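# Transfer 96-well plate from shaker S1 to nest N1

## Task

Take the 96-well plate off plate shaker S1 and set it in plate nest N1, resting level within the nest's locating features, oriented so well A1 (at the plate's clipped corner) lies at the nest corner labelled A1. The plate has to stay there by itself, not because a gripper is holding it. Then open the gripper and pull the arm away.

## Robot and tools

Robot: two 7-joint xArm7 arms, left_arm and right_arm, each ending in a parallel two-finger gripper. Either arm may do the job, and the idle one can be parked out of the way. Root links in the scene frame: left_arm at (+0.049, +0.292, 0) m with quat_wxyz (+0.998, 0, 0, +0.065); right_arm at (-0.040, -0.268, 0) m with quat_wxyz (+0.999, 0, 0, -0.051).

Scene frame: origin on the table surface midway between the arms, +z upward, +x pointing out across the table, left_arm on the +y side. The arm names do not correspond to image sides.

Gripper: fingers extend along the gripper's +z axis and close along its y axis. end_effector_position is the pinch point, about 2 cm short of the fingertips with fingers shut; closing pushes the tips roughly 10 mm further along +z. Maximum pad gap is 84 mm. Plates, blocks and reservoirs can only be gripped across their width, on the body above the flange. Pressing a pad down onto a base flange can jam it so that opening does not release it.

Tool execute_actions, argument actions: a list holding zero or one item, plus optional boolean pictures (images are included unless set false).
- Empty list: no command, just returns the current state.
- Motion item: {"rows": [...], "steps": n}. rows holds 1 to 15 rows; steps is 1 to 15, default 15, each step 1/30 s. Row k is used on step k; if rows run out, the final row is reused.
- Wait item: {"steps": n} with n up to 300 and no rows. It returns once n steps have elapsed since the previous result, and your reply time is counted within them.
A refused call sends nothing to the robot.

Row layout: one flat list of 16 numbers, each in [-1, 1], always covering both arms: left_arm joints 1-7 then left opening, then right_arm joints 1-7 then right opening. Joint order: waist, shoulder, upper arm roll, elbow, forearm roll, wrist pitch, wrist roll.
Joint entries are offsets, not poses, scaled so 1.0 equals 2.036 rad. The offset is measured from the joint angles printed in the latest result that reports them; if no result in the scene has shown them yet, or for the second and later calls within one reply, it is measured from the arm's position when the action begins. Every row is relative to that same reference, not to the preceding row. Therefore all-zero joint entries pull the arm back to the reference angles; they do not hold still or wait.
Stated joint ranges (rad): waist -6.283 to 6.283, shoulder -2.059 to 2.094, upper arm roll -6.283 to 6.283, elbow -0.192 to 3.927, forearm roll -6.283 to 6.283, wrist pitch -1.693 to 3.142, wrist roll -6.283 to 6.283. Requests more than 0.010 rad outside a range are refused; true limits may differ by up to 0.010 rad, and overshooting requests are clipped there with the note "joint sent to its limit" (possibly referring to an earlier, still-running action). Absence of that note does not prove there is room left.
Opening is absolute: +1 fully open, -1 closed.

Motion limits: joint targets move at most 3.14 rad/s, take 0.16 s to accelerate, and all joints of one arm are slowed together so they finish together. Each step the target stays within 0.623 rad of the measured angle, and if the targets would place the gripper over 70 mm from its measured spot they are pulled back. Big offsets therefore take several steps. Between calls the arms keep heading to the last row sent until they settle, or until any arm has a HELD step; after that only a new action moves them further. Fingers in motion finish their travel.

Tool zoom_image: camera (cam_high, cam_low, cam_left_wrist, cam_right_wrist) and region [x0, y0, x1, y1] in pixels of that camera's last full image, origin at the top-left, at most 504 by 504. All cameras give 504x504 images. Wrist cameras follow link wrist_camera_optical: +z forward, +x image right, +y image down.

Tool read_manual: optional section, only "licences"; returns URDF licence text, moves nothing.

Tool finished_scene: argument scene, the current scene's number. It ends the scene permanently and reports whether the goal holds. A reply with no tool call ends the run.

Results: a state line per arm, left_arm: ... | right_arm: ..., giving end_effector_position (m), end_effector_quat_wxyz, and linear (m/s) and angular (rad/s) velocity in the scene frame; reported hand position may be off, more so at long reach. Joint positions and Joint velocities list, per arm, the seven joints (rad, rad/s) and then pad gap (m, m/s; 0.084 open). grip_measured is the measured opening on the command scale. Joint torques are total drive output in the same joint order, with per-unit offset, scale and noise; they are nonzero even without contact. "joint command not followed" means the clearance check altered or blocked targets on some steps; HELD flags steps where your row was partly or wholly not sent.

Gripping: to hold, keep commanding an opening well under grip_measured; the bigger the gap, the harder the squeeze (about 24 N per pad for objects up to roughly 6 cm wide). Echoing grip_measured back still presses lightly, less on wider parts, which may slip. Quick closes can hit harder.

Faults and hazards: if contact torque reaches a joint's load limit (N m: waist 46, shoulder 46, upper arm roll 27.6, elbow 27.6, forearm roll 27.6, wrist pitch 18.4, wrist roll 18.4; carried weight counts) that arm stops, backs the joint off, holds 10 s and drops the rest of the call. Holding loads heats motors: MOTOR HOT appears from 65 °C; at 80 °C the arm is braked until cool (OVER-TEMPERATURE FAULT). Occasional tugs may act on held or loose objects. Avoid knocking anything off the table, letting the arms collide or press each other, drops, slips, slams and hard pushes. Smooth, economical motion is preferred.

Each tool is called by a JSON object that holds its "method" and its "body".

## Session

{"method": "execute_actions", "body": {"actions": []}}

Scene clock: 0.00 s of 8400.00 s.
left_arm: end_effector_position=(+0.4754, +0.6816, +0.3218) grip_measured=+1.00 end_effector_quat_wxyz=(+0.009, +0.353, +0.840, +0.413) end_effector_velocity=(-0.000, +0.000, -0.000) end_effector_angular_velocity=(-0.000, -0.000, +0.000) | right_arm: end_effector_position=(+0.3567, -0.3096, +0.2483) grip_measured=+1.00 end_effector_quat_wxyz=(-0.001, +0.999, -0.052, -0.002) end_effector_velocity=(+0.000, +0.000, +0.000) end_effector_angular_velocity=(-0.000, -0.000, +0.001)
Joint positions: left_arm=[ 1.147 -0.126 -0.562  0.95   0.813  0.381 -2.317  0.084] | right_arm=[-0.001 -0.251 -0.003  0.914  0.002  1.169 -0.003  0.084]
Joint velocities: left_arm=[-0.  0.  0. -0. -0. -0. -0. -0.] | right_arm=[ 0.  0. -0.  0. -0. -0. -0.  0.]
Joint torques (N m, as the arm reports them, + toward a larger angle): no reading
Motor temperatures (°C, as the motors report them): left_arm=[27 31 32 30 27 31 34] | right_arm=[27 26 29 29 29 33 31]

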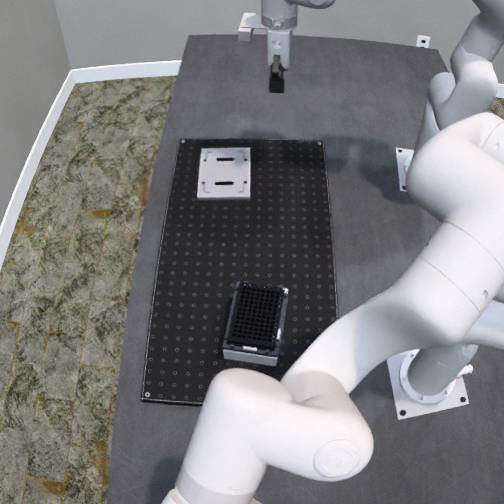

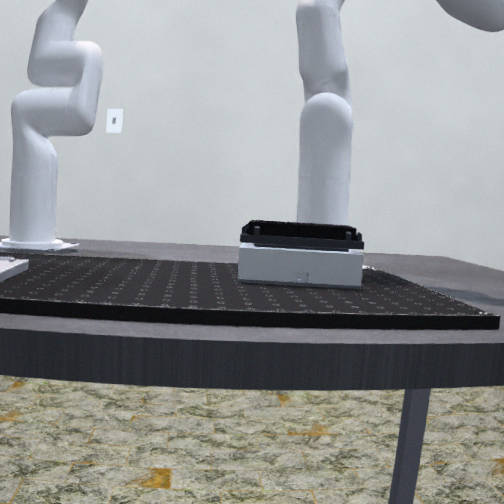

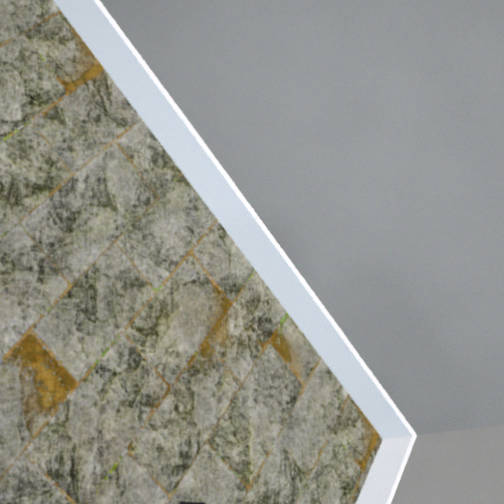

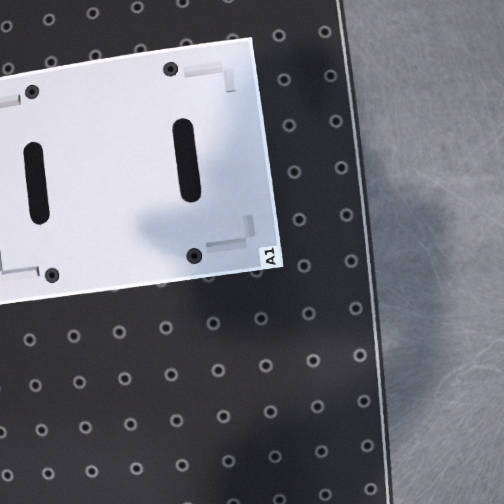

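{"method": "zoom_image", "body": {"camera": "cam_high", "region": [190, 260, 320, 390]}}

{"method": "zoom_image", "body": {"camera": "cam_low", "region": [220, 190, 390, 300]}}

Region (190, 260, 320, 390) of cam_high's 504x504 image, scaled by 3.877, with more detail than that image has.

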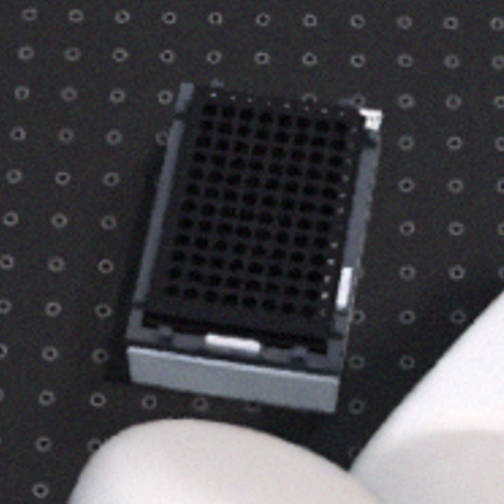

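Region (220, 190, 390, 300) of cam_low's 504x504 image, scaled by 2.965, with more detail than that image has; it fills the top 326 rows of this view, and the rest is white.

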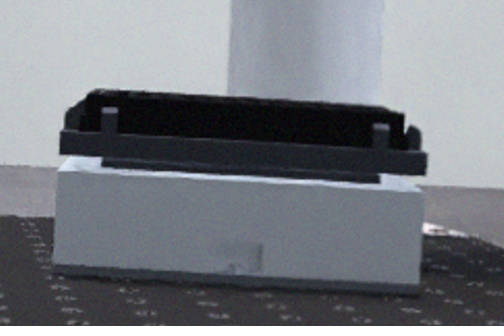

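{"method": "execute_actions", "body": {"actions": [{"rows": [[0,0,0,0,0,0,0,1, 0.422,0.220,0,0.321,0,0.099,0.373,1]], "steps": 15}], "pictures": false}}

{"method": "execute_actions", "body": {"actions": [{"steps": 25}]}}

Scene clock: 4.10 s of 8400.00 s.
left_arm: end_effector_position=(+0.4754, +0.6816, +0.3218) grip_measured=+1.00 end_effector_quat_wxyz=(+0.009, +0.353, +0.840, +0.413) end_effector_velocity=(-0.000, +0.000, -0.000) end_effector_angular_velocity=(-0.000, -0.000, +0.001) | right_arm: end_effector_position=(+0.4116, -0.1160, +0.2832) grip_measured=+1.00 end_effector_quat_wxyz=(-0.001, +0.999, -0.036, -0.002) end_effector_velocity=(-0.014, +0.479, +0.052) end_effector_angular_velocity=(-0.002, -0.006, +0.161)
Joint positions: left_arm=[ 1.147 -0.126 -0.562  0.95   0.813  0.381 -2.317  0.084] | right_arm=[ 0.428 -0.006 -0.002  1.269  0.002  1.278  0.396  0.084]
Joint velocities: left_arm=[-0.     0.001  0.001  0.     0.    -0.     0.     0.   ] | right_arm=[ 0.964  0.454 -0.     0.666 -0.     0.205  0.803  0.   ]
Joint torques (N m, as the arm reports them, + toward a larger angle): left_arm=[ -0.8  -10.63   2.34  18.74  -0.78  -1.3   -0.09] | right_arm=[ -1.16 -20.46   0.35  22.75  -0.44  -1.51  -0.49]
Motor temperatures (°C, as the motors report them): left_arm=[27 31 32 31 27 31 34] | right_arm=[27 27 29 31 29 33 31]
Steps of this call (steps 1 to 90: nothing new was sent; then 0.60 s passed at rest; steps 91 to 105: all 15 steps of this action). Readings (joint positions):
91: left_arm=[1.147 -0.126 -0.562 0.950 0.813 0.381 -2.317] | right_arm=[-0.000 -0.251 -0.003 0.915 0.002 1.169 -0.002]
92: left_arm=[1.147 -0.126 -0.562 0.950 0.813 0.381 -2.317] | right_arm=[0.007 -0.246 -0.005 0.922 0.002 1.173 0.007]
94: left_arm=[1.147 -0.126 -0.562 0.950 0.813 0.381 -2.317] | right_arm=[0.059 -0.207 -0.011 0.977 0.002 1.191 0.062]
98: left_arm=[1.147 -0.126 -0.562 0.950 0.813 0.381 -2.317] | right_arm=[0.198 -0.119 -0.003 1.105 0.002 1.228 0.197]
105: the state above

Scene clock: 4.93 s of 8400.00 s.
left_arm: end_effector_position=(+0.4754, +0.6816, +0.3218) grip_measured=+1.00 end_effector_quat_wxyz=(+0.009, +0.353, +0.840, +0.413) end_effector_velocity=(+0.000, -0.000, -0.000) end_effector_angular_velocity=(-0.000, +0.000, -0.001) | right_arm: end_effector_position=(+0.3516, +0.0981, +0.3008) grip_measured=+1.00 end_effector_quat_wxyz=(-0.001, +1.000, -0.003, -0.000) end_effector_velocity=(-0.010, +0.011, -0.002) end_effector_angular_velocity=(+0.001, +0.005, +0.024)
Joint positions: left_arm=[ 1.147 -0.126 -0.562  0.95   0.813  0.381 -2.317  0.084] | right_arm=[ 0.857  0.196 -0.004  1.567  0.002  1.37   0.756  0.084]
Joint velocities: left_arm=[-0.     0.    -0.    -0.    -0.    -0.     0.001 -0.   ] | right_arm=[0.012 0.004 0.015 0.001 0.002 0.    0.002 0.   ]
Joint torques (N m, as the arm reports them, + toward a larger angle): left_arm=[ -0.38 -10.57   2.19  18.99  -0.75  -1.26  -0.12] | right_arm=[ -2.05 -23.82  -0.83  22.93  -0.39  -1.8   -0.47]
Motor temperatures (°C, as the motors report them): left_arm=[27 31 32 32 27 31 34] | right_arm=[27 27 29 31 29 33 31]
Steps of this call (steps 1 to 25: the robot went on to your last target). Readings (joint positions):
1: left_arm=[1.147 -0.126 -0.562 0.950 0.813 0.381 -2.317] | right_arm=[0.460 0.009 -0.002 1.292 0.002 1.285 0.423]
2: left_arm=[1.147 -0.126 -0.562 0.950 0.813 0.381 -2.317] | right_arm=[0.492 0.024 -0.002 1.314 0.002 1.292 0.449]
4: left_arm=[1.147 -0.126 -0.562 0.950 0.813 0.381 -2.317] | right_arm=[0.555 0.054 -0.002 1.357 0.002 1.306 0.502]
8: left_arm=[1.147 -0.126 -0.562 0.950 0.813 0.381 -2.317] | right_arm=[0.679 0.112 -0.002 1.443 0.002 1.332 0.606]
25: the state above

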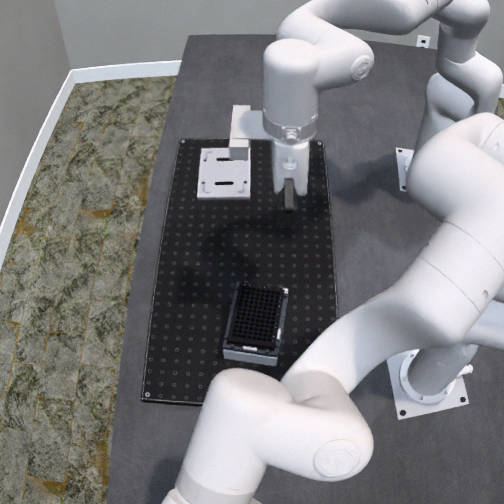

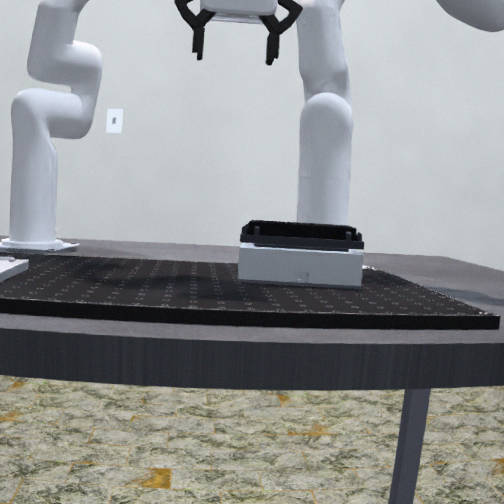

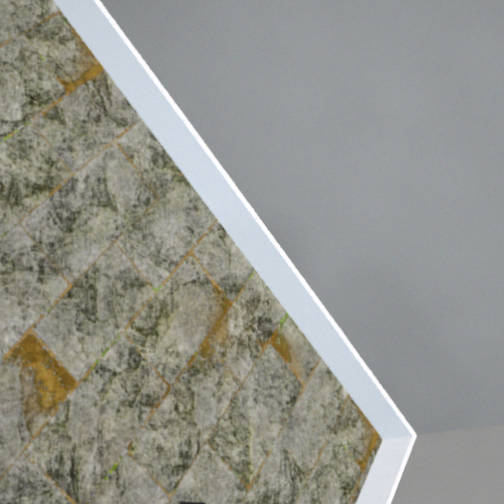

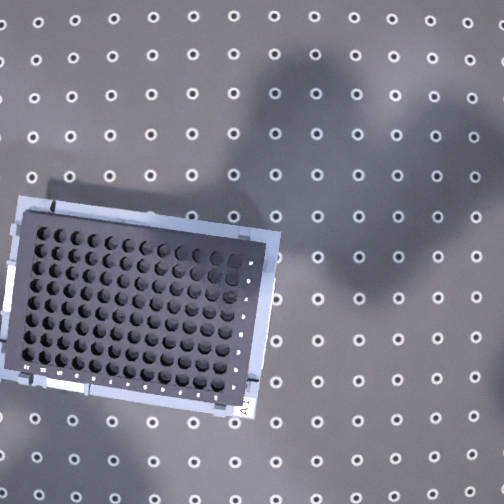

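{"method": "execute_actions", "body": {"actions": [{"rows": [[0,0,0,0,0,0,0,1, 0.031,0.2176,0,0.0655,0,-0.1515,-0.670,1]], "steps": 15}], "pictures": false}}

{"method": "execute_actions", "body": {"actions": [{"steps": 25}]}}

Scene clock: 7.43 s of 8400.00 s.
left_arm: end_effector_position=(+0.4754, +0.6816, +0.3218) grip_measured=+1.00 end_effector_quat_wxyz=(+0.009, +0.353, +0.840, +0.413) end_effector_velocity=(+0.000, +0.000, -0.000) end_effector_angular_velocity=(-0.001, -0.001, +0.001) | right_arm: end_effector_position=(+0.3882, +0.1765, +0.1548) grip_measured=+1.00 end_effector_quat_wxyz=(+0.000, +0.910, +0.415, -0.001) end_effector_velocity=(+0.025, +0.111, -0.298) end_effector_angular_velocity=(-0.020, +0.032, +3.040)
Joint positions: left_arm=[ 1.147 -0.126 -0.562  0.95   0.813  0.381 -2.317  0.084] | right_arm=[ 0.909  0.56  -0.003  1.675  0.002  1.119 -0.053  0.084]
Joint velocities: left_arm=[ 0.     0.001  0.     0.    -0.    -0.    -0.001 -0.   ] | right_arm=[ 0.092  0.658  0.004  0.179  0.001 -0.442 -2.945 -0.   ]
Joint torques (N m, as the arm reports them, + toward a larger angle): left_arm=[ -0.31 -10.98   2.52  19.27  -0.5   -1.37  -0.16] | right_arm=[ -3.31 -35.4   -0.64  24.3   -0.63  -1.46  -0.55]
Motor temperatures (°C, as the motors report them): left_arm=[27 31 32 33 27 31 34] | right_arm=[27 27 29 32 29 33 31]
Steps of this call (steps 1 to 30: the robot went on to your last target; steps 31 to 60: nothing new was sent; steps 61 to 75: all 15 steps of this action). Readings (joint positions):
61: left_arm=[1.147 -0.126 -0.562 0.950 0.813 0.381 -2.317] | right_arm=[0.858 0.197 -0.003 1.568 0.002 1.370 0.755]
62: left_arm=[1.147 -0.126 -0.562 0.950 0.813 0.381 -2.317] | right_arm=[0.859 0.201 -0.003 1.570 0.002 1.366 0.747]
64: left_arm=[1.147 -0.126 -0.562 0.950 0.813 0.381 -2.317] | right_arm=[0.864 0.238 -0.004 1.588 0.002 1.335 0.685]
68: left_arm=[1.147 -0.126 -0.562 0.950 0.813 0.381 -2.317] | right_arm=[0.883 0.373 -0.003 1.619 0.002 1.249 0.483]
75: the state above

Scene clock: 8.27 s of 8400.00 s.
left_arm: end_effector_position=(+0.4754, +0.6816, +0.3218) grip_measured=+1.00 end_effector_quat_wxyz=(+0.009, +0.353, +0.840, +0.413) end_effector_velocity=(+0.000, +0.000, -0.000) end_effector_angular_velocity=(-0.001, -0.001, +0.000) | right_arm: end_effector_position=(+0.3921, +0.1903, +0.1202) grip_measured=+1.00 end_effector_quat_wxyz=(+0.000, +0.758, +0.653, -0.000) end_effector_velocity=(-0.000, -0.000, -0.001) end_effector_angular_velocity=(-0.001, +0.001, +0.000)
Joint positions: left_arm=[ 1.147 -0.126 -0.562  0.95   0.813  0.381 -2.317  0.084] | right_arm=[ 0.92   0.639 -0.004  1.701  0.002  1.062 -0.608  0.084]
Joint velocities: left_arm=[-0.     0.001  0.     0.    -0.    -0.    -0.001  0.   ] | right_arm=[-0.     0.001 -0.    -0.     0.    -0.    -0.001 -0.   ]
Joint torques (N m, as the arm reports them, + toward a larger angle): left_arm=[ -0.19 -10.44   2.11  18.96  -0.84  -1.12  -0.14] | right_arm=[ -1.65 -31.57  -0.44  22.79  -0.39  -1.84  -0.29]
Motor temperatures (°C, as the motors report them): left_arm=[27 31 32 33 27 31 34] | right_arm=[27 27 29 33 29 33 31]
Steps of this call (steps 1 to 25: the robot went on to your last target). Readings (joint positions):
1: left_arm=[1.147 -0.126 -0.562 0.950 0.813 0.381 -2.317] | right_arm=[0.912 0.580 -0.003 1.681 0.002 1.105 -0.153]
2: left_arm=[1.147 -0.126 -0.562 0.950 0.813 0.381 -2.317] | right_arm=[0.914 0.597 -0.003 1.685 0.002 1.094 -0.253]
4: left_arm=[1.147 -0.126 -0.562 0.950 0.813 0.381 -2.317] | right_arm=[0.918 0.621 -0.003 1.693 0.002 1.077 -0.427]
8: left_arm=[1.147 -0.126 -0.562 0.950 0.813 0.381 -2.317] | right_arm=[0.920 0.636 -0.004 1.700 0.002 1.064 -0.585]
25: the state above

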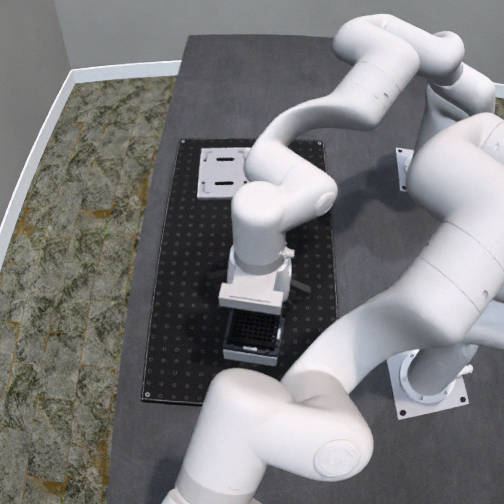

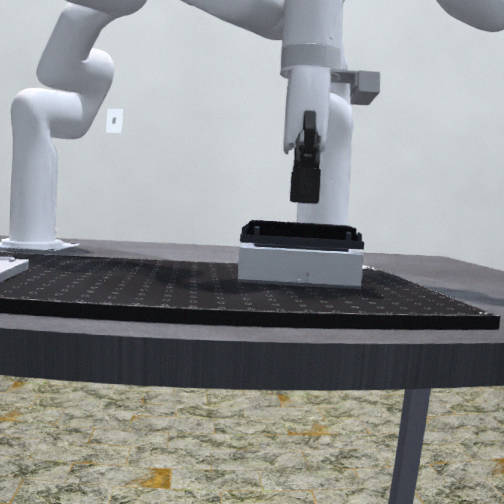

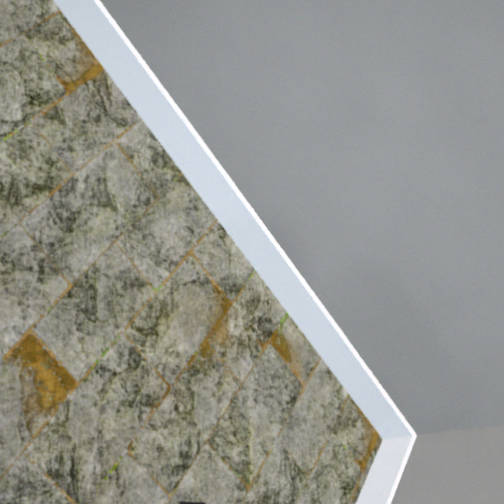

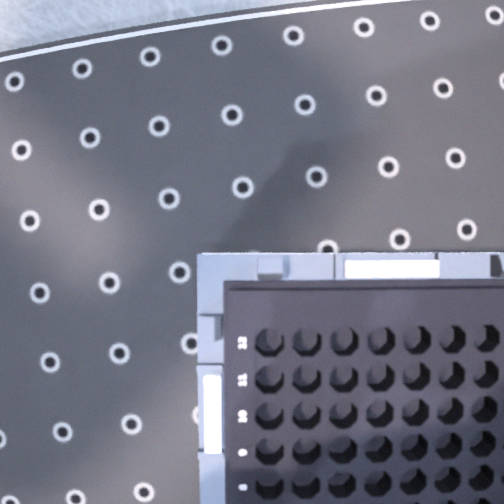

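{"method": "execute_actions", "body": {"actions": [{"rows": [[0,0,0,0,0,0,0,1, -0.002,0.0195,0,-0.0092,0,-0.0286,-0.002,1]], "steps": 15}]}}

Scene clock: 10.27 s of 8400.00 s.
left_arm: end_effector_position=(+0.4754, +0.6816, +0.3218) grip_measured=+1.00 end_effector_quat_wxyz=(+0.009, +0.353, +0.840, +0.413) end_effector_velocity=(-0.000, +0.000, -0.000) end_effector_angular_velocity=(-0.000, +0.000, +0.000) | right_arm: end_effector_position=(+0.3951, +0.1889, +0.0912) grip_measured=+1.00 end_effector_quat_wxyz=(+0.001, +0.758, +0.652, -0.001) end_effector_velocity=(+0.001, +0.001, +0.003) end_effector_angular_velocity=(+0.004, -0.003, -0.001)
Joint positions: left_arm=[ 1.147 -0.126 -0.562  0.95   0.813  0.381 -2.317  0.084] | right_arm=[ 0.916  0.679 -0.004  1.681  0.002  1.004 -0.612  0.084]
Joint velocities: left_arm=[-0.  0.  0. -0. -0.  0.  0. -0.] | right_arm=[-0.001 -0.004  0.001  0.002  0.     0.002  0.001  0.   ]
Joint torques (N m, as the arm reports them, + toward a larger angle): left_arm=[ -0.25 -10.66   2.39  18.87  -0.9   -1.19  -0.08] | right_arm=[ -0.71 -30.81   0.51  21.5   -0.54  -1.61  -0.26]
Motor temperatures (°C, as the motors report them): left_arm=[27 31 32 33 27 31 34] | right_arm=[27 28 29 33 29 33 31]
Steps of this call (steps 1 to 15: the robot went on to your last target; steps 16 to 45: nothing new was sent; steps 46 to 60: all 15 steps of this action). Readings (joint positions):
46: left_arm=[1.147 -0.126 -0.562 0.950 0.813 0.381 -2.317] | right_arm=[0.920 0.639 -0.004 1.701 0.002 1.061 -0.608]
47: left_arm=[1.147 -0.126 -0.562 0.950 0.813 0.381 -2.317] | right_arm=[0.920 0.643 -0.004 1.700 0.002 1.053 -0.608]
49: left_arm=[1.147 -0.126 -0.562 0.950 0.813 0.381 -2.317] | right_arm=[0.918 0.661 -0.003 1.692 0.002 1.023 -0.610]
53: left_arm=[1.147 -0.126 -0.562 0.950 0.813 0.381 -2.317] | right_arm=[0.916 0.676 -0.004 1.684 0.002 1.006 -0.611]
60: the state above

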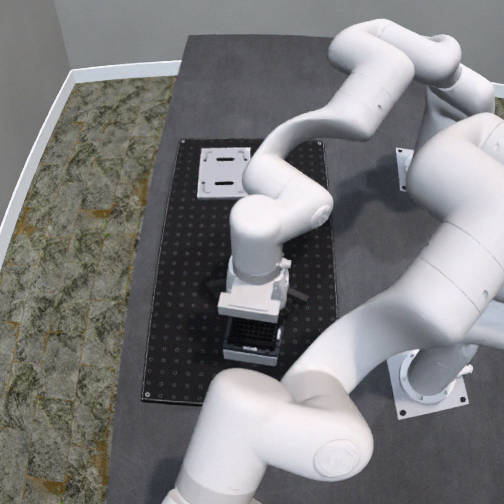

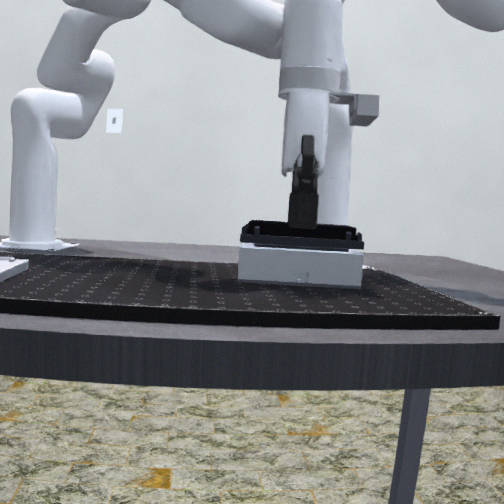

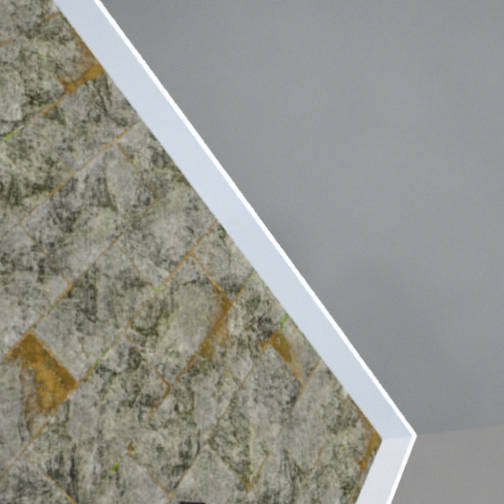

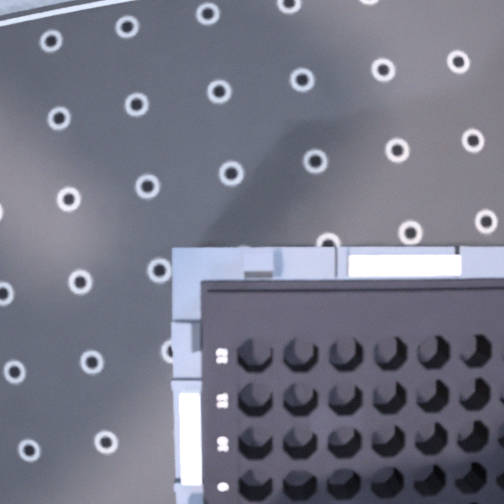

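{"method": "execute_actions", "body": {"actions": [{"rows": [[0,0,0,0,0,0,0,1, 0,0.0054,0,-0.003,0,-0.0083,0,1]], "steps": 12}]}}

{"method": "zoom_image", "body": {"camera": "cam_low", "region": [220, 170, 390, 300]}}

Scene clock: 11.27 s of 8400.00 s.
left_arm: end_effector_position=(+0.4754, +0.6816, +0.3218) grip_measured=+1.00 end_effector_quat_wxyz=(+0.009, +0.353, +0.840, +0.413) end_effector_velocity=(+0.000, +0.000, +0.000) end_effector_angular_velocity=(-0.001, -0.002, +0.001) | right_arm: end_effector_position=(+0.3954, +0.1896, +0.0846) grip_measured=+1.00 end_effector_quat_wxyz=(+0.000, +0.758, +0.652, +0.000) end_effector_velocity=(-0.000, -0.000, -0.002) end_effector_angular_velocity=(-0.002, +0.000, +0.001)
Joint positions: left_arm=[ 1.147 -0.126 -0.562  0.95   0.813  0.381 -2.317  0.084] | right_arm=[ 0.916  0.689 -0.004  1.676  0.002  0.987 -0.612  0.084]
Joint velocities: left_arm=[-0.     0.     0.001  0.    -0.    -0.001 -0.002  0.   ] | right_arm=[ 0.     0.002 -0.    -0.001 -0.001 -0.002 -0.     0.   ]
Joint torques (N m, as the arm reports them, + toward a larger angle): left_arm=[ -0.25 -10.68   2.5   18.84  -0.93  -1.25  -0.23] | right_arm=[ -0.62 -26.14  -0.2   18.34  -0.69  -1.06  -0.56]
Motor temperatures (°C, as the motors report them): left_arm=[27 32 32 34 27 31 34] | right_arm=[27 28 29 34 29 33 31]
Steps of this call (steps 1 to 15: the robot went on to your last target; steps 16 to 18: nothing new was sent; steps 19 to 30: all 12 steps of this action). Readings (joint positions):
19: left_arm=[1.147 -0.126 -0.562 0.950 0.813 0.381 -2.317] | right_arm=[0.916 0.679 -0.004 1.682 0.002 1.003 -0.612]
20: left_arm=[1.147 -0.126 -0.562 0.950 0.813 0.381 -2.317] | right_arm=[0.916 0.681 -0.004 1.681 0.002 0.999 -0.612]
22: left_arm=[1.147 -0.126 -0.562 0.950 0.813 0.381 -2.317] | right_arm=[0.916 0.686 -0.004 1.678 0.002 0.991 -0.612]
26: left_arm=[1.147 -0.126 -0.562 0.950 0.813 0.381 -2.317] | right_arm=[0.916 0.688 -0.004 1.677 0.002 0.988 -0.612]
30: the state above

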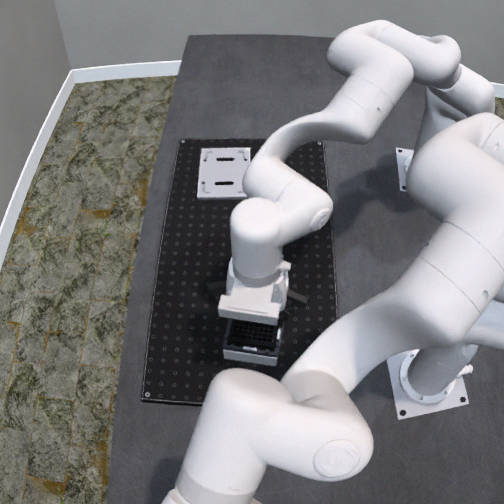

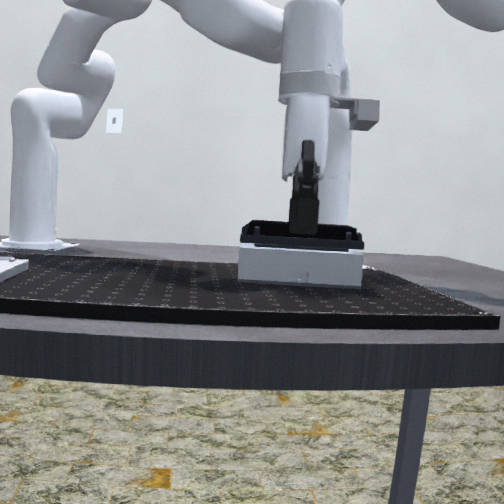

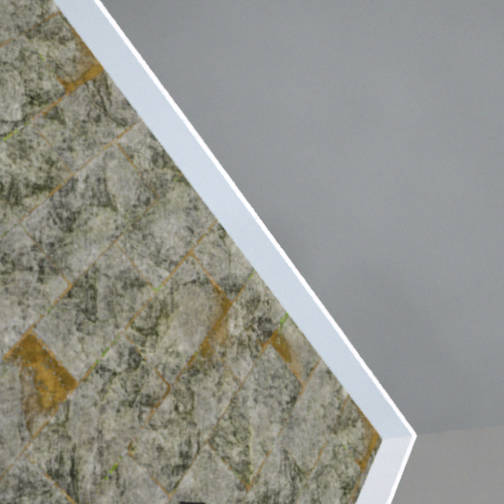

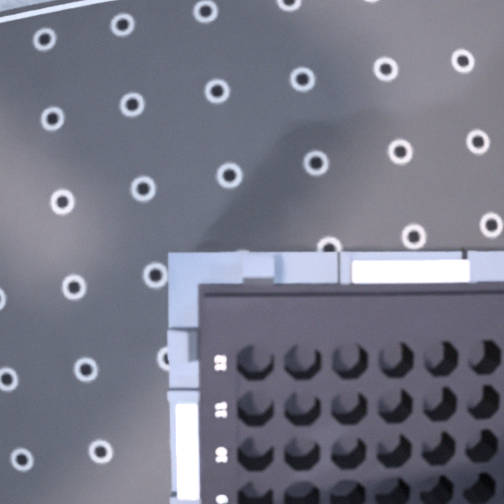

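Region (220, 170, 390, 300) of cam_low's 504x504 image, scaled by 2.965, with more detail than that image has; it fills the top 385 rows of this view, and the rest is white.

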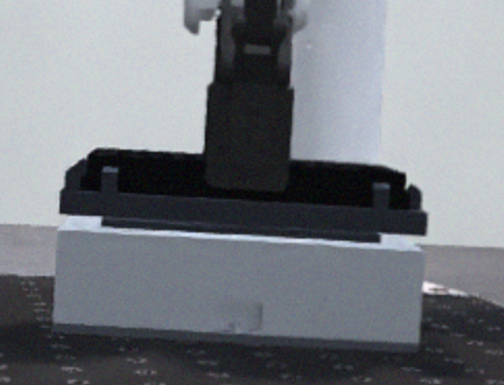

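{"method": "execute_actions", "body": {"actions": [{"rows": [[0,0,0,0,0,0,0,1, 0,-0.0015,0,0.0008,0,0.0023,0,1],[0,0,0,0,0,0,0,1, 0,-0.0015,0,0.0008,0,0.0023,0,1],[0,0,0,0,0,0,0,1, 0,-0.0015,0,0.0008,0,0.0023,0,1],[0,0,0,0,0,0,0,1, 0,-0.0015,0,0.0008,0,0.0023,0,1],[0,0,0,0,0,0,0,1, 0,-0.0015,0,0.0008,0,0.0023,0,0.8],[0,0,0,0,0,0,0,1, 0,-0.0015,0,0.0008,0,0.0023,0,0.6],[0,0,0,0,0,0,0,1, 0,-0.0015,0,0.0008,0,0.0023,0,0.3],[0,0,0,0,0,0,0,1, 0,-0.0015,0,0.0008,0,0.0023,0,-0.2]], "steps": 15}], "pictures": false}}

Scene clock: 12.37 s of 8400.00 s.
left_arm: end_effector_position=(+0.4754, +0.6816, +0.3218) grip_measured=+1.00 end_effector_quat_wxyz=(+0.009, +0.353, +0.840, +0.413) end_effector_velocity=(-0.000, +0.001, -0.001) end_effector_angular_velocity=(-0.001, -0.000, +0.001) | right_arm: end_effector_position=(+0.3955, +0.1887, +0.0857) grip_measured=+0.94 end_effector_quat_wxyz=(+0.001, +0.758, +0.652, -0.001) end_effector_velocity=(-0.000, +0.000, +0.001) end_effector_angular_velocity=(+0.000, -0.000, +0.001)
Joint positions: left_arm=[ 1.147 -0.126 -0.562  0.95   0.813  0.381 -2.317  0.084] | right_arm=[ 0.915  0.687 -0.005  1.677  0.002  0.992 -0.612  0.082]
Joint velocities: left_arm=[ 0.     0.001  0.001 -0.    -0.    -0.    -0.    -0.   ] | right_arm=[ 0.    -0.001  0.001  0.    -0.001  0.001  0.    -0.   ]
Joint torques (N m, as the arm reports them, + toward a larger angle): left_arm=[ -0.53 -10.76   2.09  18.91  -0.77  -1.32  -0.15] | right_arm=[ -0.05 -30.01   1.15  18.21   0.43  -0.75  -0.33]
Motor temperatures (°C, as the motors report them): left_arm=[27 32 32 34 27 31 34] | right_arm=[27 28 29 34 29 33 31]
Steps of this call (steps 1 to 15: the robot went on to your last target; steps 16 to 18: nothing new was sent; steps 19 to 33: all 15 steps of this action). Readings (joint positions):
19: left_arm=[1.147 -0.126 -0.562 0.950 0.813 0.381 -2.317] | right_arm=[0.916 0.689 -0.004 1.676 0.002 0.987 -0.612]
20: left_arm=[1.147 -0.126 -0.562 0.950 0.813 0.381 -2.317] | right_arm=[0.916 0.689 -0.004 1.676 0.002 0.988 -0.612]
22: left_arm=[1.147 -0.126 -0.562 0.950 0.813 0.381 -2.317] | right_arm=[0.916 0.688 -0.004 1.677 0.002 0.990 -0.612]
26: left_arm=[1.147 -0.126 -0.562 0.950 0.813 0.381 -2.317] | right_arm=[0.915 0.687 -0.005 1.677 0.002 0.991 -0.612]
33: the state above

Lift to z≈0.12 (q2 .639+, q4 1.70, q6 1.06).

{"method": "execute_actions", "body": {"actions": [{"rows": [[0,0,0,0,0,0,0,1, 0,-0.023,0,0.0125,0,0.0352,0,-0.5]], "steps": 15}]}}

Scene clock: 13.17 s of 8400.00 s.
left_arm: end_effector_position=(+0.4754, +0.6816, +0.3218) grip_measured=+1.00 end_effector_quat_wxyz=(+0.009, +0.353, +0.840, +0.413) end_effector_velocity=(-0.000, +0.000, -0.000) end_effector_angular_velocity=(-0.000, -0.000, +0.001) | right_arm: end_effector_position=(+0.3939, +0.1875, +0.1186) grip_measured=+0.93 end_effector_quat_wxyz=(+0.001, +0.758, +0.652, -0.002) end_effector_velocity=(+0.009, +0.006, +0.017) end_effector_angular_velocity=(+0.027, -0.030, -0.001)
Joint positions: left_arm=[ 1.147 -0.126 -0.562  0.95   0.813  0.381 -2.317  0.084] | right_arm=[ 0.916  0.641 -0.004  1.701  0.002  1.064 -0.612  0.082]
Joint velocities: left_arm=[ 0.     0.    -0.     0.     0.     0.    -0.001 -0.   ] | right_arm=[-0.    -0.014 -0.003  0.019 -0.002 -0.008 -0.001  0.   ]
Joint torques (N m, as the arm reports them, + toward a larger angle): left_arm=[ -0.22 -10.71   2.24  19.16  -0.72  -1.37  -0.13] | right_arm=[ -1.44 -32.55  -0.11  22.24  -0.27  -1.68  -0.5 ]
Motor temperatures (°C, as the motors report them): left_arm=[27 32 32 34 27 31 34] | right_arm=[27 28 29 34 29 33 31]
Steps of this call (steps 1 to 9: the robot went on to your last target; steps 10 to 24: all 15 steps of this action). Readings (joint positions):
10: left_arm=[1.147 -0.126 -0.562 0.950 0.813 0.381 -2.317] | right_arm=[0.916 0.686 -0.005 1.678 0.002 0.993 -0.612]
11: left_arm=[1.147 -0.126 -0.562 0.950 0.813 0.381 -2.317] | right_arm=[0.916 0.683 -0.005 1.679 0.002 1.000 -0.612]
13: left_arm=[1.147 -0.126 -0.562 0.950 0.813 0.381 -2.317] | right_arm=[0.915 0.664 -0.005 1.690 0.002 1.035 -0.612]
17: left_arm=[1.147 -0.126 -0.562 0.950 0.813 0.381 -2.317] | right_arm=[0.917 0.637 -0.002 1.704 0.003 1.062 -0.611]
24: the state above

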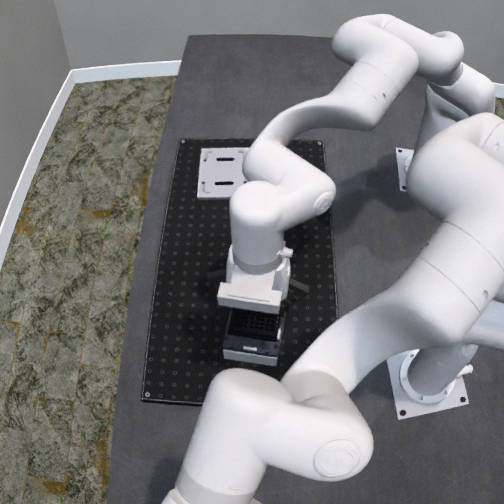

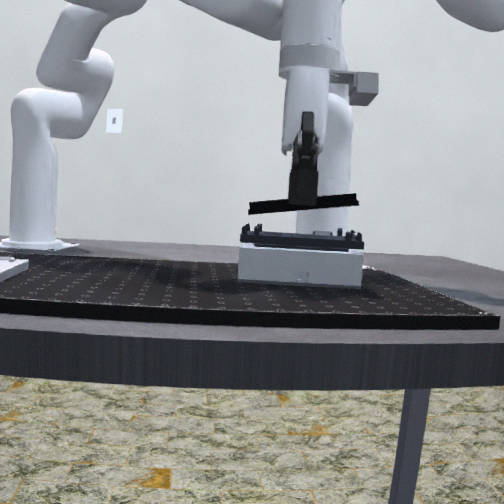

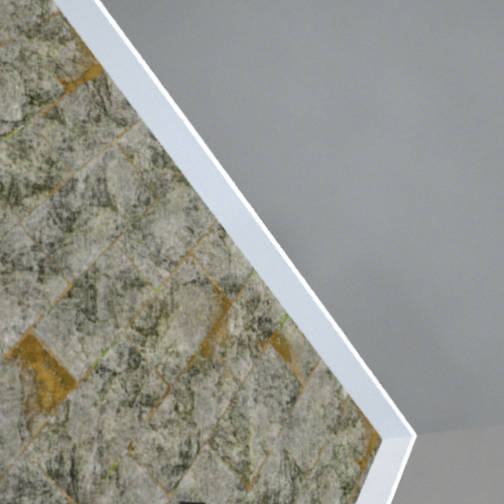

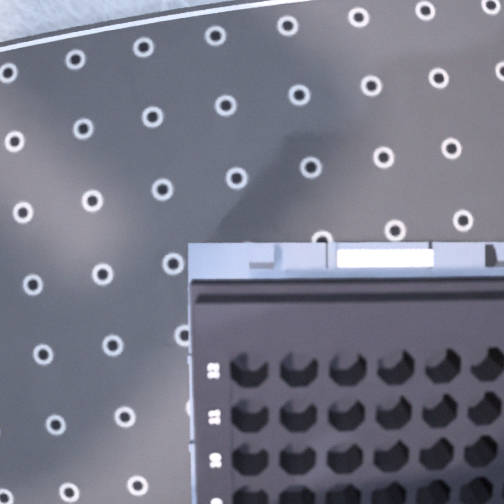

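{"method": "execute_actions", "body": {"actions": [{"rows": [[0,0,0,0,0,0,0,1, -0.345,-0.1606,0,-0.280,0,-0.1214,-0.439,-0.5]], "steps": 15}], "pictures": false}}

{"method": "execute_actions", "body": {"actions": [{"steps": 30}]}}

Scene clock: 14.90 s of 8400.00 s.
left_arm: end_effector_position=(+0.4754, +0.6816, +0.3218) grip_measured=+1.00 end_effector_quat_wxyz=(+0.009, +0.353, +0.840, +0.413) end_effector_velocity=(-0.000, +0.000, -0.001) end_effector_angular_velocity=(-0.002, +0.001, +0.001) | right_arm: end_effector_position=(+0.4792, -0.0105, +0.1122) grip_measured=+0.93 end_effector_quat_wxyz=(+0.001, +0.742, +0.670, -0.000) end_effector_velocity=(+0.091, -0.459, -0.022) end_effector_angular_velocity=(+0.005, +0.003, +0.322)
Joint positions: left_arm=[ 1.147 -0.126 -0.562  0.95   0.813  0.381 -2.317  0.084] | right_arm=[ 0.568  0.476 -0.006  1.416  0.002  0.94  -1.008  0.082]
Joint velocities: left_arm=[ 0.     0.002  0.    -0.     0.     0.     0.    -0.   ] | right_arm=[-0.786 -0.36   0.008 -0.63   0.    -0.271 -1.103 -0.   ]
Joint torques (N m, as the arm reports them, + toward a larger angle): left_arm=[ -0.64 -10.79   2.12  19.28  -0.96  -1.27  -0.18] | right_arm=[ -1.   -28.13  -0.21  21.53  -0.45  -1.64  -0.44]
Motor temperatures (°C, as the motors report them): left_arm=[27 32 32 35 27 31 34] | right_arm=[27 29 29 34 29 33 31]
Steps of this call (steps 1 to 15: the robot went on to your last target; steps 16 to 37: nothing new was sent; steps 38 to 52: all 15 steps of this action). Readings (joint positions):
38: left_arm=[1.147 -0.126 -0.562 0.950 0.813 0.381 -2.317] | right_arm=[0.915 0.640 -0.005 1.702 0.002 1.063 -0.613]
39: left_arm=[1.147 -0.126 -0.562 0.950 0.813 0.381 -2.317] | right_arm=[0.909 0.636 -0.002 1.695 0.002 1.059 -0.621]
41: left_arm=[1.147 -0.126 -0.562 0.950 0.813 0.381 -2.317] | right_arm=[0.866 0.611 0.007 1.650 0.003 1.040 -0.670]
45: left_arm=[1.147 -0.126 -0.562 0.950 0.813 0.381 -2.317] | right_arm=[0.752 0.560 -0.006 1.562 0.002 1.002 -0.778]
52: the state above

Scene clock: 15.90 s of 8400.00 s.
left_arm: end_effector_position=(+0.4754, +0.6816, +0.3218) grip_measured=+1.00 end_effector_quat_wxyz=(+0.009, +0.353, +0.840, +0.413) end_effector_velocity=(-0.000, +0.000, -0.000) end_effector_angular_velocity=(-0.000, -0.000, +0.001) | right_arm: end_effector_position=(+0.4770, -0.2167, +0.1000) grip_measured=+0.93 end_effector_quat_wxyz=(+0.001, +0.695, +0.719, -0.001) end_effector_velocity=(+0.005, -0.042, +0.001) end_effector_angular_velocity=(-0.017, -0.004, -0.074)
Joint positions: left_arm=[ 1.147 -0.126 -0.562  0.95   0.813  0.381 -2.317  0.084] | right_arm=[ 0.211  0.314 -0.01   1.131  0.001  0.817 -1.505  0.082]
Joint velocities: left_arm=[ 0.    -0.    -0.    -0.     0.     0.    -0.001  0.   ] | right_arm=[-0.03  -0.002 -0.049  0.    -0.003 -0.    -0.    -0.   ]
Joint torques (N m, as the arm reports them, + toward a larger angle): left_arm=[ -0.32 -10.57   2.2   19.02  -0.69  -1.29  -0.28] | right_arm=[  1.87 -24.18   2.54  20.43  -0.93  -1.83  -0.27]
Motor temperatures (°C, as the motors report them): left_arm=[27 32 32 35 27 31 34] | right_arm=[27 29 30 34 29 33 31]
Steps of this call (steps 1 to 30: the robot went on to your last target). Readings (joint positions):
1: left_arm=[1.147 -0.126 -0.562 0.950 0.813 0.381 -2.317] | right_arm=[0.542 0.464 -0.006 1.395 0.002 0.931 -1.045]
2: left_arm=[1.147 -0.126 -0.562 0.950 0.813 0.381 -2.317] | right_arm=[0.515 0.452 -0.006 1.374 0.002 0.922 -1.082]
4: left_arm=[1.147 -0.126 -0.562 0.950 0.813 0.381 -2.317] | right_arm=[0.462 0.428 -0.006 1.331 0.002 0.903 -1.157]
8: left_arm=[1.147 -0.126 -0.562 0.950 0.813 0.381 -2.317] | right_arm=[0.353 0.378 -0.005 1.243 0.002 0.866 -1.310]
30: the state above

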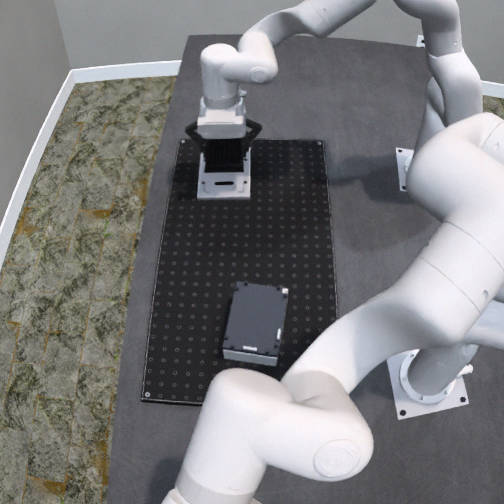

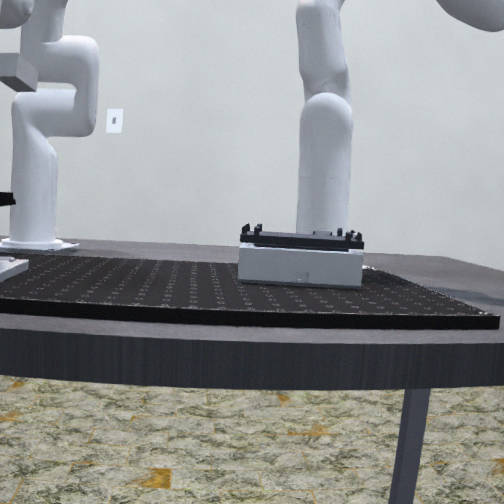

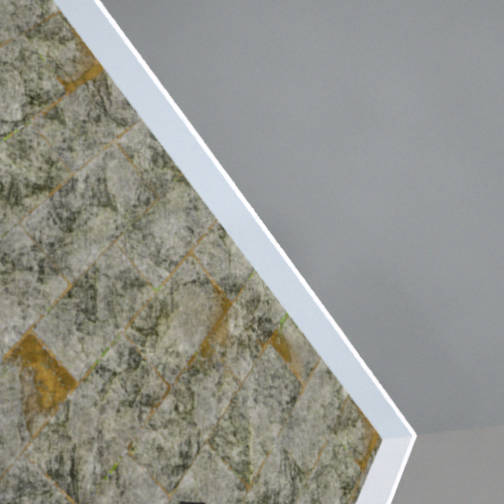

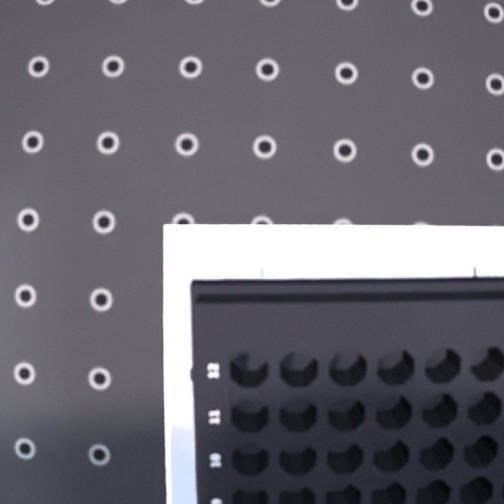

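{"method": "execute_actions", "body": {"actions": [{"rows": [[0,0,0,0,0,0,0,1, 0.0015,0.0413,0.003,-0.0131,0,-0.0544,0,-0.5]], "steps": 15}], "pictures": false}}

{"method": "execute_actions", "body": {"actions": [{"steps": 8}]}}

Scene clock: 19.60 s of 8400.00 s.
left_arm: end_effector_position=(+0.4754, +0.6816, +0.3218) grip_measured=+1.00 end_effector_quat_wxyz=(+0.009, +0.353, +0.840, +0.413) end_effector_velocity=(+0.001, -0.001, +0.000) end_effector_angular_velocity=(+0.001, +0.000, -0.002) | right_arm: end_effector_position=(+0.4770, -0.2120, +0.0557) grip_measured=+0.93 end_effector_quat_wxyz=(+0.001, +0.692, +0.722, +0.000) end_effector_velocity=(-0.007, +0.001, -0.009) end_effector_angular_velocity=(-0.002, +0.021, +0.002)
Joint positions: left_arm=[ 1.147 -0.126 -0.562  0.95   0.813  0.381 -2.317  0.084] | right_arm=[ 0.214  0.397 -0.004  1.105  0.001  0.707 -1.505  0.082]
Joint velocities: left_arm=[-0.    -0.001 -0.002 -0.    -0.    -0.     0.     0.   ] | right_arm=[ 0.     0.009  0.002 -0.011 -0.     0.001 -0.    -0.   ]
Joint torques (N m, as the arm reports them, + toward a larger angle): left_arm=[ -0.58 -10.86   2.13  19.19  -0.78  -1.33  -0.15] | right_arm=[ -1.76 -25.1   -0.07  19.72  -0.62  -1.76  -0.32]
Motor temperatures (°C, as the motors report them): left_arm=[27 32 32 35 27 31 34] | right_arm=[27 29 30 35 29 33 31]
Steps of this call (steps 1 to 15: the robot went on to your last target; steps 16 to 90: nothing new was sent; then 0.20 s passed at rest; steps 91 to 105: all 15 steps of this action). Readings (joint positions):
91: left_arm=[1.147 -0.126 -0.562 0.950 0.813 0.381 -2.317] | right_arm=[0.213 0.315 -0.004 1.131 0.002 0.816 -1.505]
92: left_arm=[1.147 -0.126 -0.562 0.950 0.813 0.381 -2.317] | right_arm=[0.213 0.319 -0.004 1.130 0.002 0.808 -1.505]
94: left_arm=[1.147 -0.126 -0.562 0.950 0.813 0.381 -2.317] | right_arm=[0.214 0.352 -0.004 1.123 0.002 0.758 -1.505]
98: left_arm=[1.147 -0.126 -0.562 0.950 0.813 0.381 -2.317] | right_arm=[0.214 0.401 -0.003 1.100 0.001 0.714 -1.505]
105: the state above

Scene clock: 19.87 s of 8400.00 s.
left_arm: end_effector_position=(+0.4754, +0.6816, +0.3218) grip_measured=+1.00 end_effector_quat_wxyz=(+0.009, +0.353, +0.840, +0.413) end_effector_velocity=(-0.000, -0.000, -0.000) end_effector_angular_velocity=(+0.000, +0.001, -0.000) | right_arm: end_effector_position=(+0.4765, -0.2119, +0.0550) grip_measured=+0.93 end_effector_quat_wxyz=(+0.000, +0.692, +0.722, -0.000) end_effector_velocity=(-0.000, +0.000, -0.001) end_effector_angular_velocity=(+0.000, +0.001, +0.000)
Joint positions: left_arm=[ 1.147 -0.126 -0.562  0.95   0.813  0.381 -2.317  0.084] | right_arm=[ 0.214  0.398 -0.004  1.105  0.001  0.707 -1.505  0.082]
Joint velocities: left_arm=[-0.    -0.    -0.    -0.     0.     0.001  0.     0.   ] | right_arm=[ 0.001  0.001  0.    -0.     0.    -0.     0.     0.   ]
Joint torques (N m, as the arm reports them, + toward a larger angle): left_arm=[ -0.4  -10.51   2.04  18.92  -1.    -1.26  -0.09] | right_arm=[ -1.2  -25.89  -0.34  19.67  -0.29  -1.48  -0.48]
Motor temperatures (°C, as the motors report them): left_arm=[27 32 32 35 27 31 34] | right_arm=[27 29 30 35 29 33 31]
Steps of this call (steps 1 to 8: the robot went on to your last target). Readings (joint positions):
1: left_arm=[1.147 -0.126 -0.562 0.950 0.813 0.381 -2.317] | right_arm=[0.214 0.398 -0.004 1.105 0.001 0.707 -1.505]
2: left_arm=[1.147 -0.126 -0.562 0.950 0.813 0.381 -2.317] | right_arm=[0.214 0.398 -0.004 1.105 0.001 0.707 -1.505]
4: left_arm=[1.147 -0.126 -0.562 0.950 0.813 0.381 -2.317] | right_arm=[0.214 0.398 -0.004 1.105 0.001 0.707 -1.505]
8: the state above

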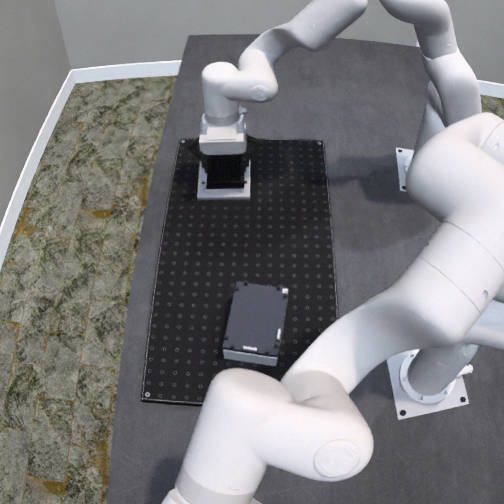

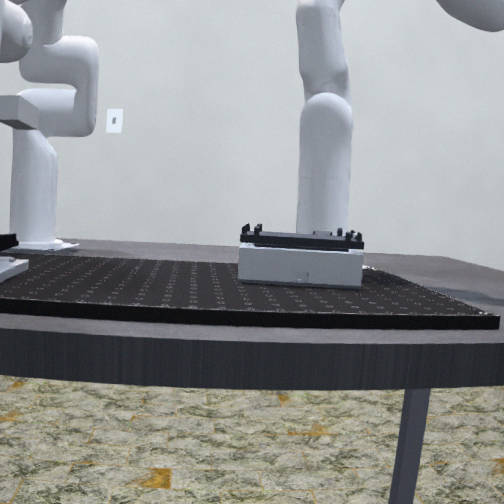

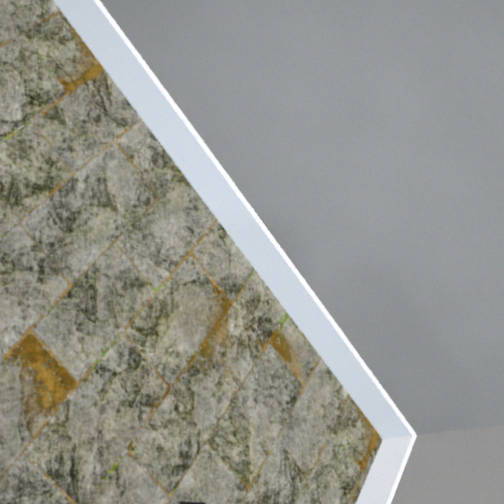

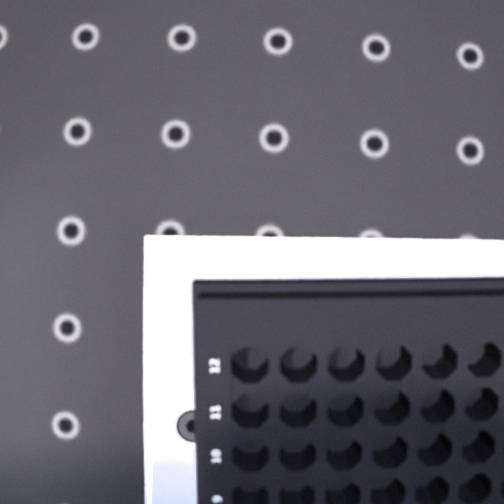

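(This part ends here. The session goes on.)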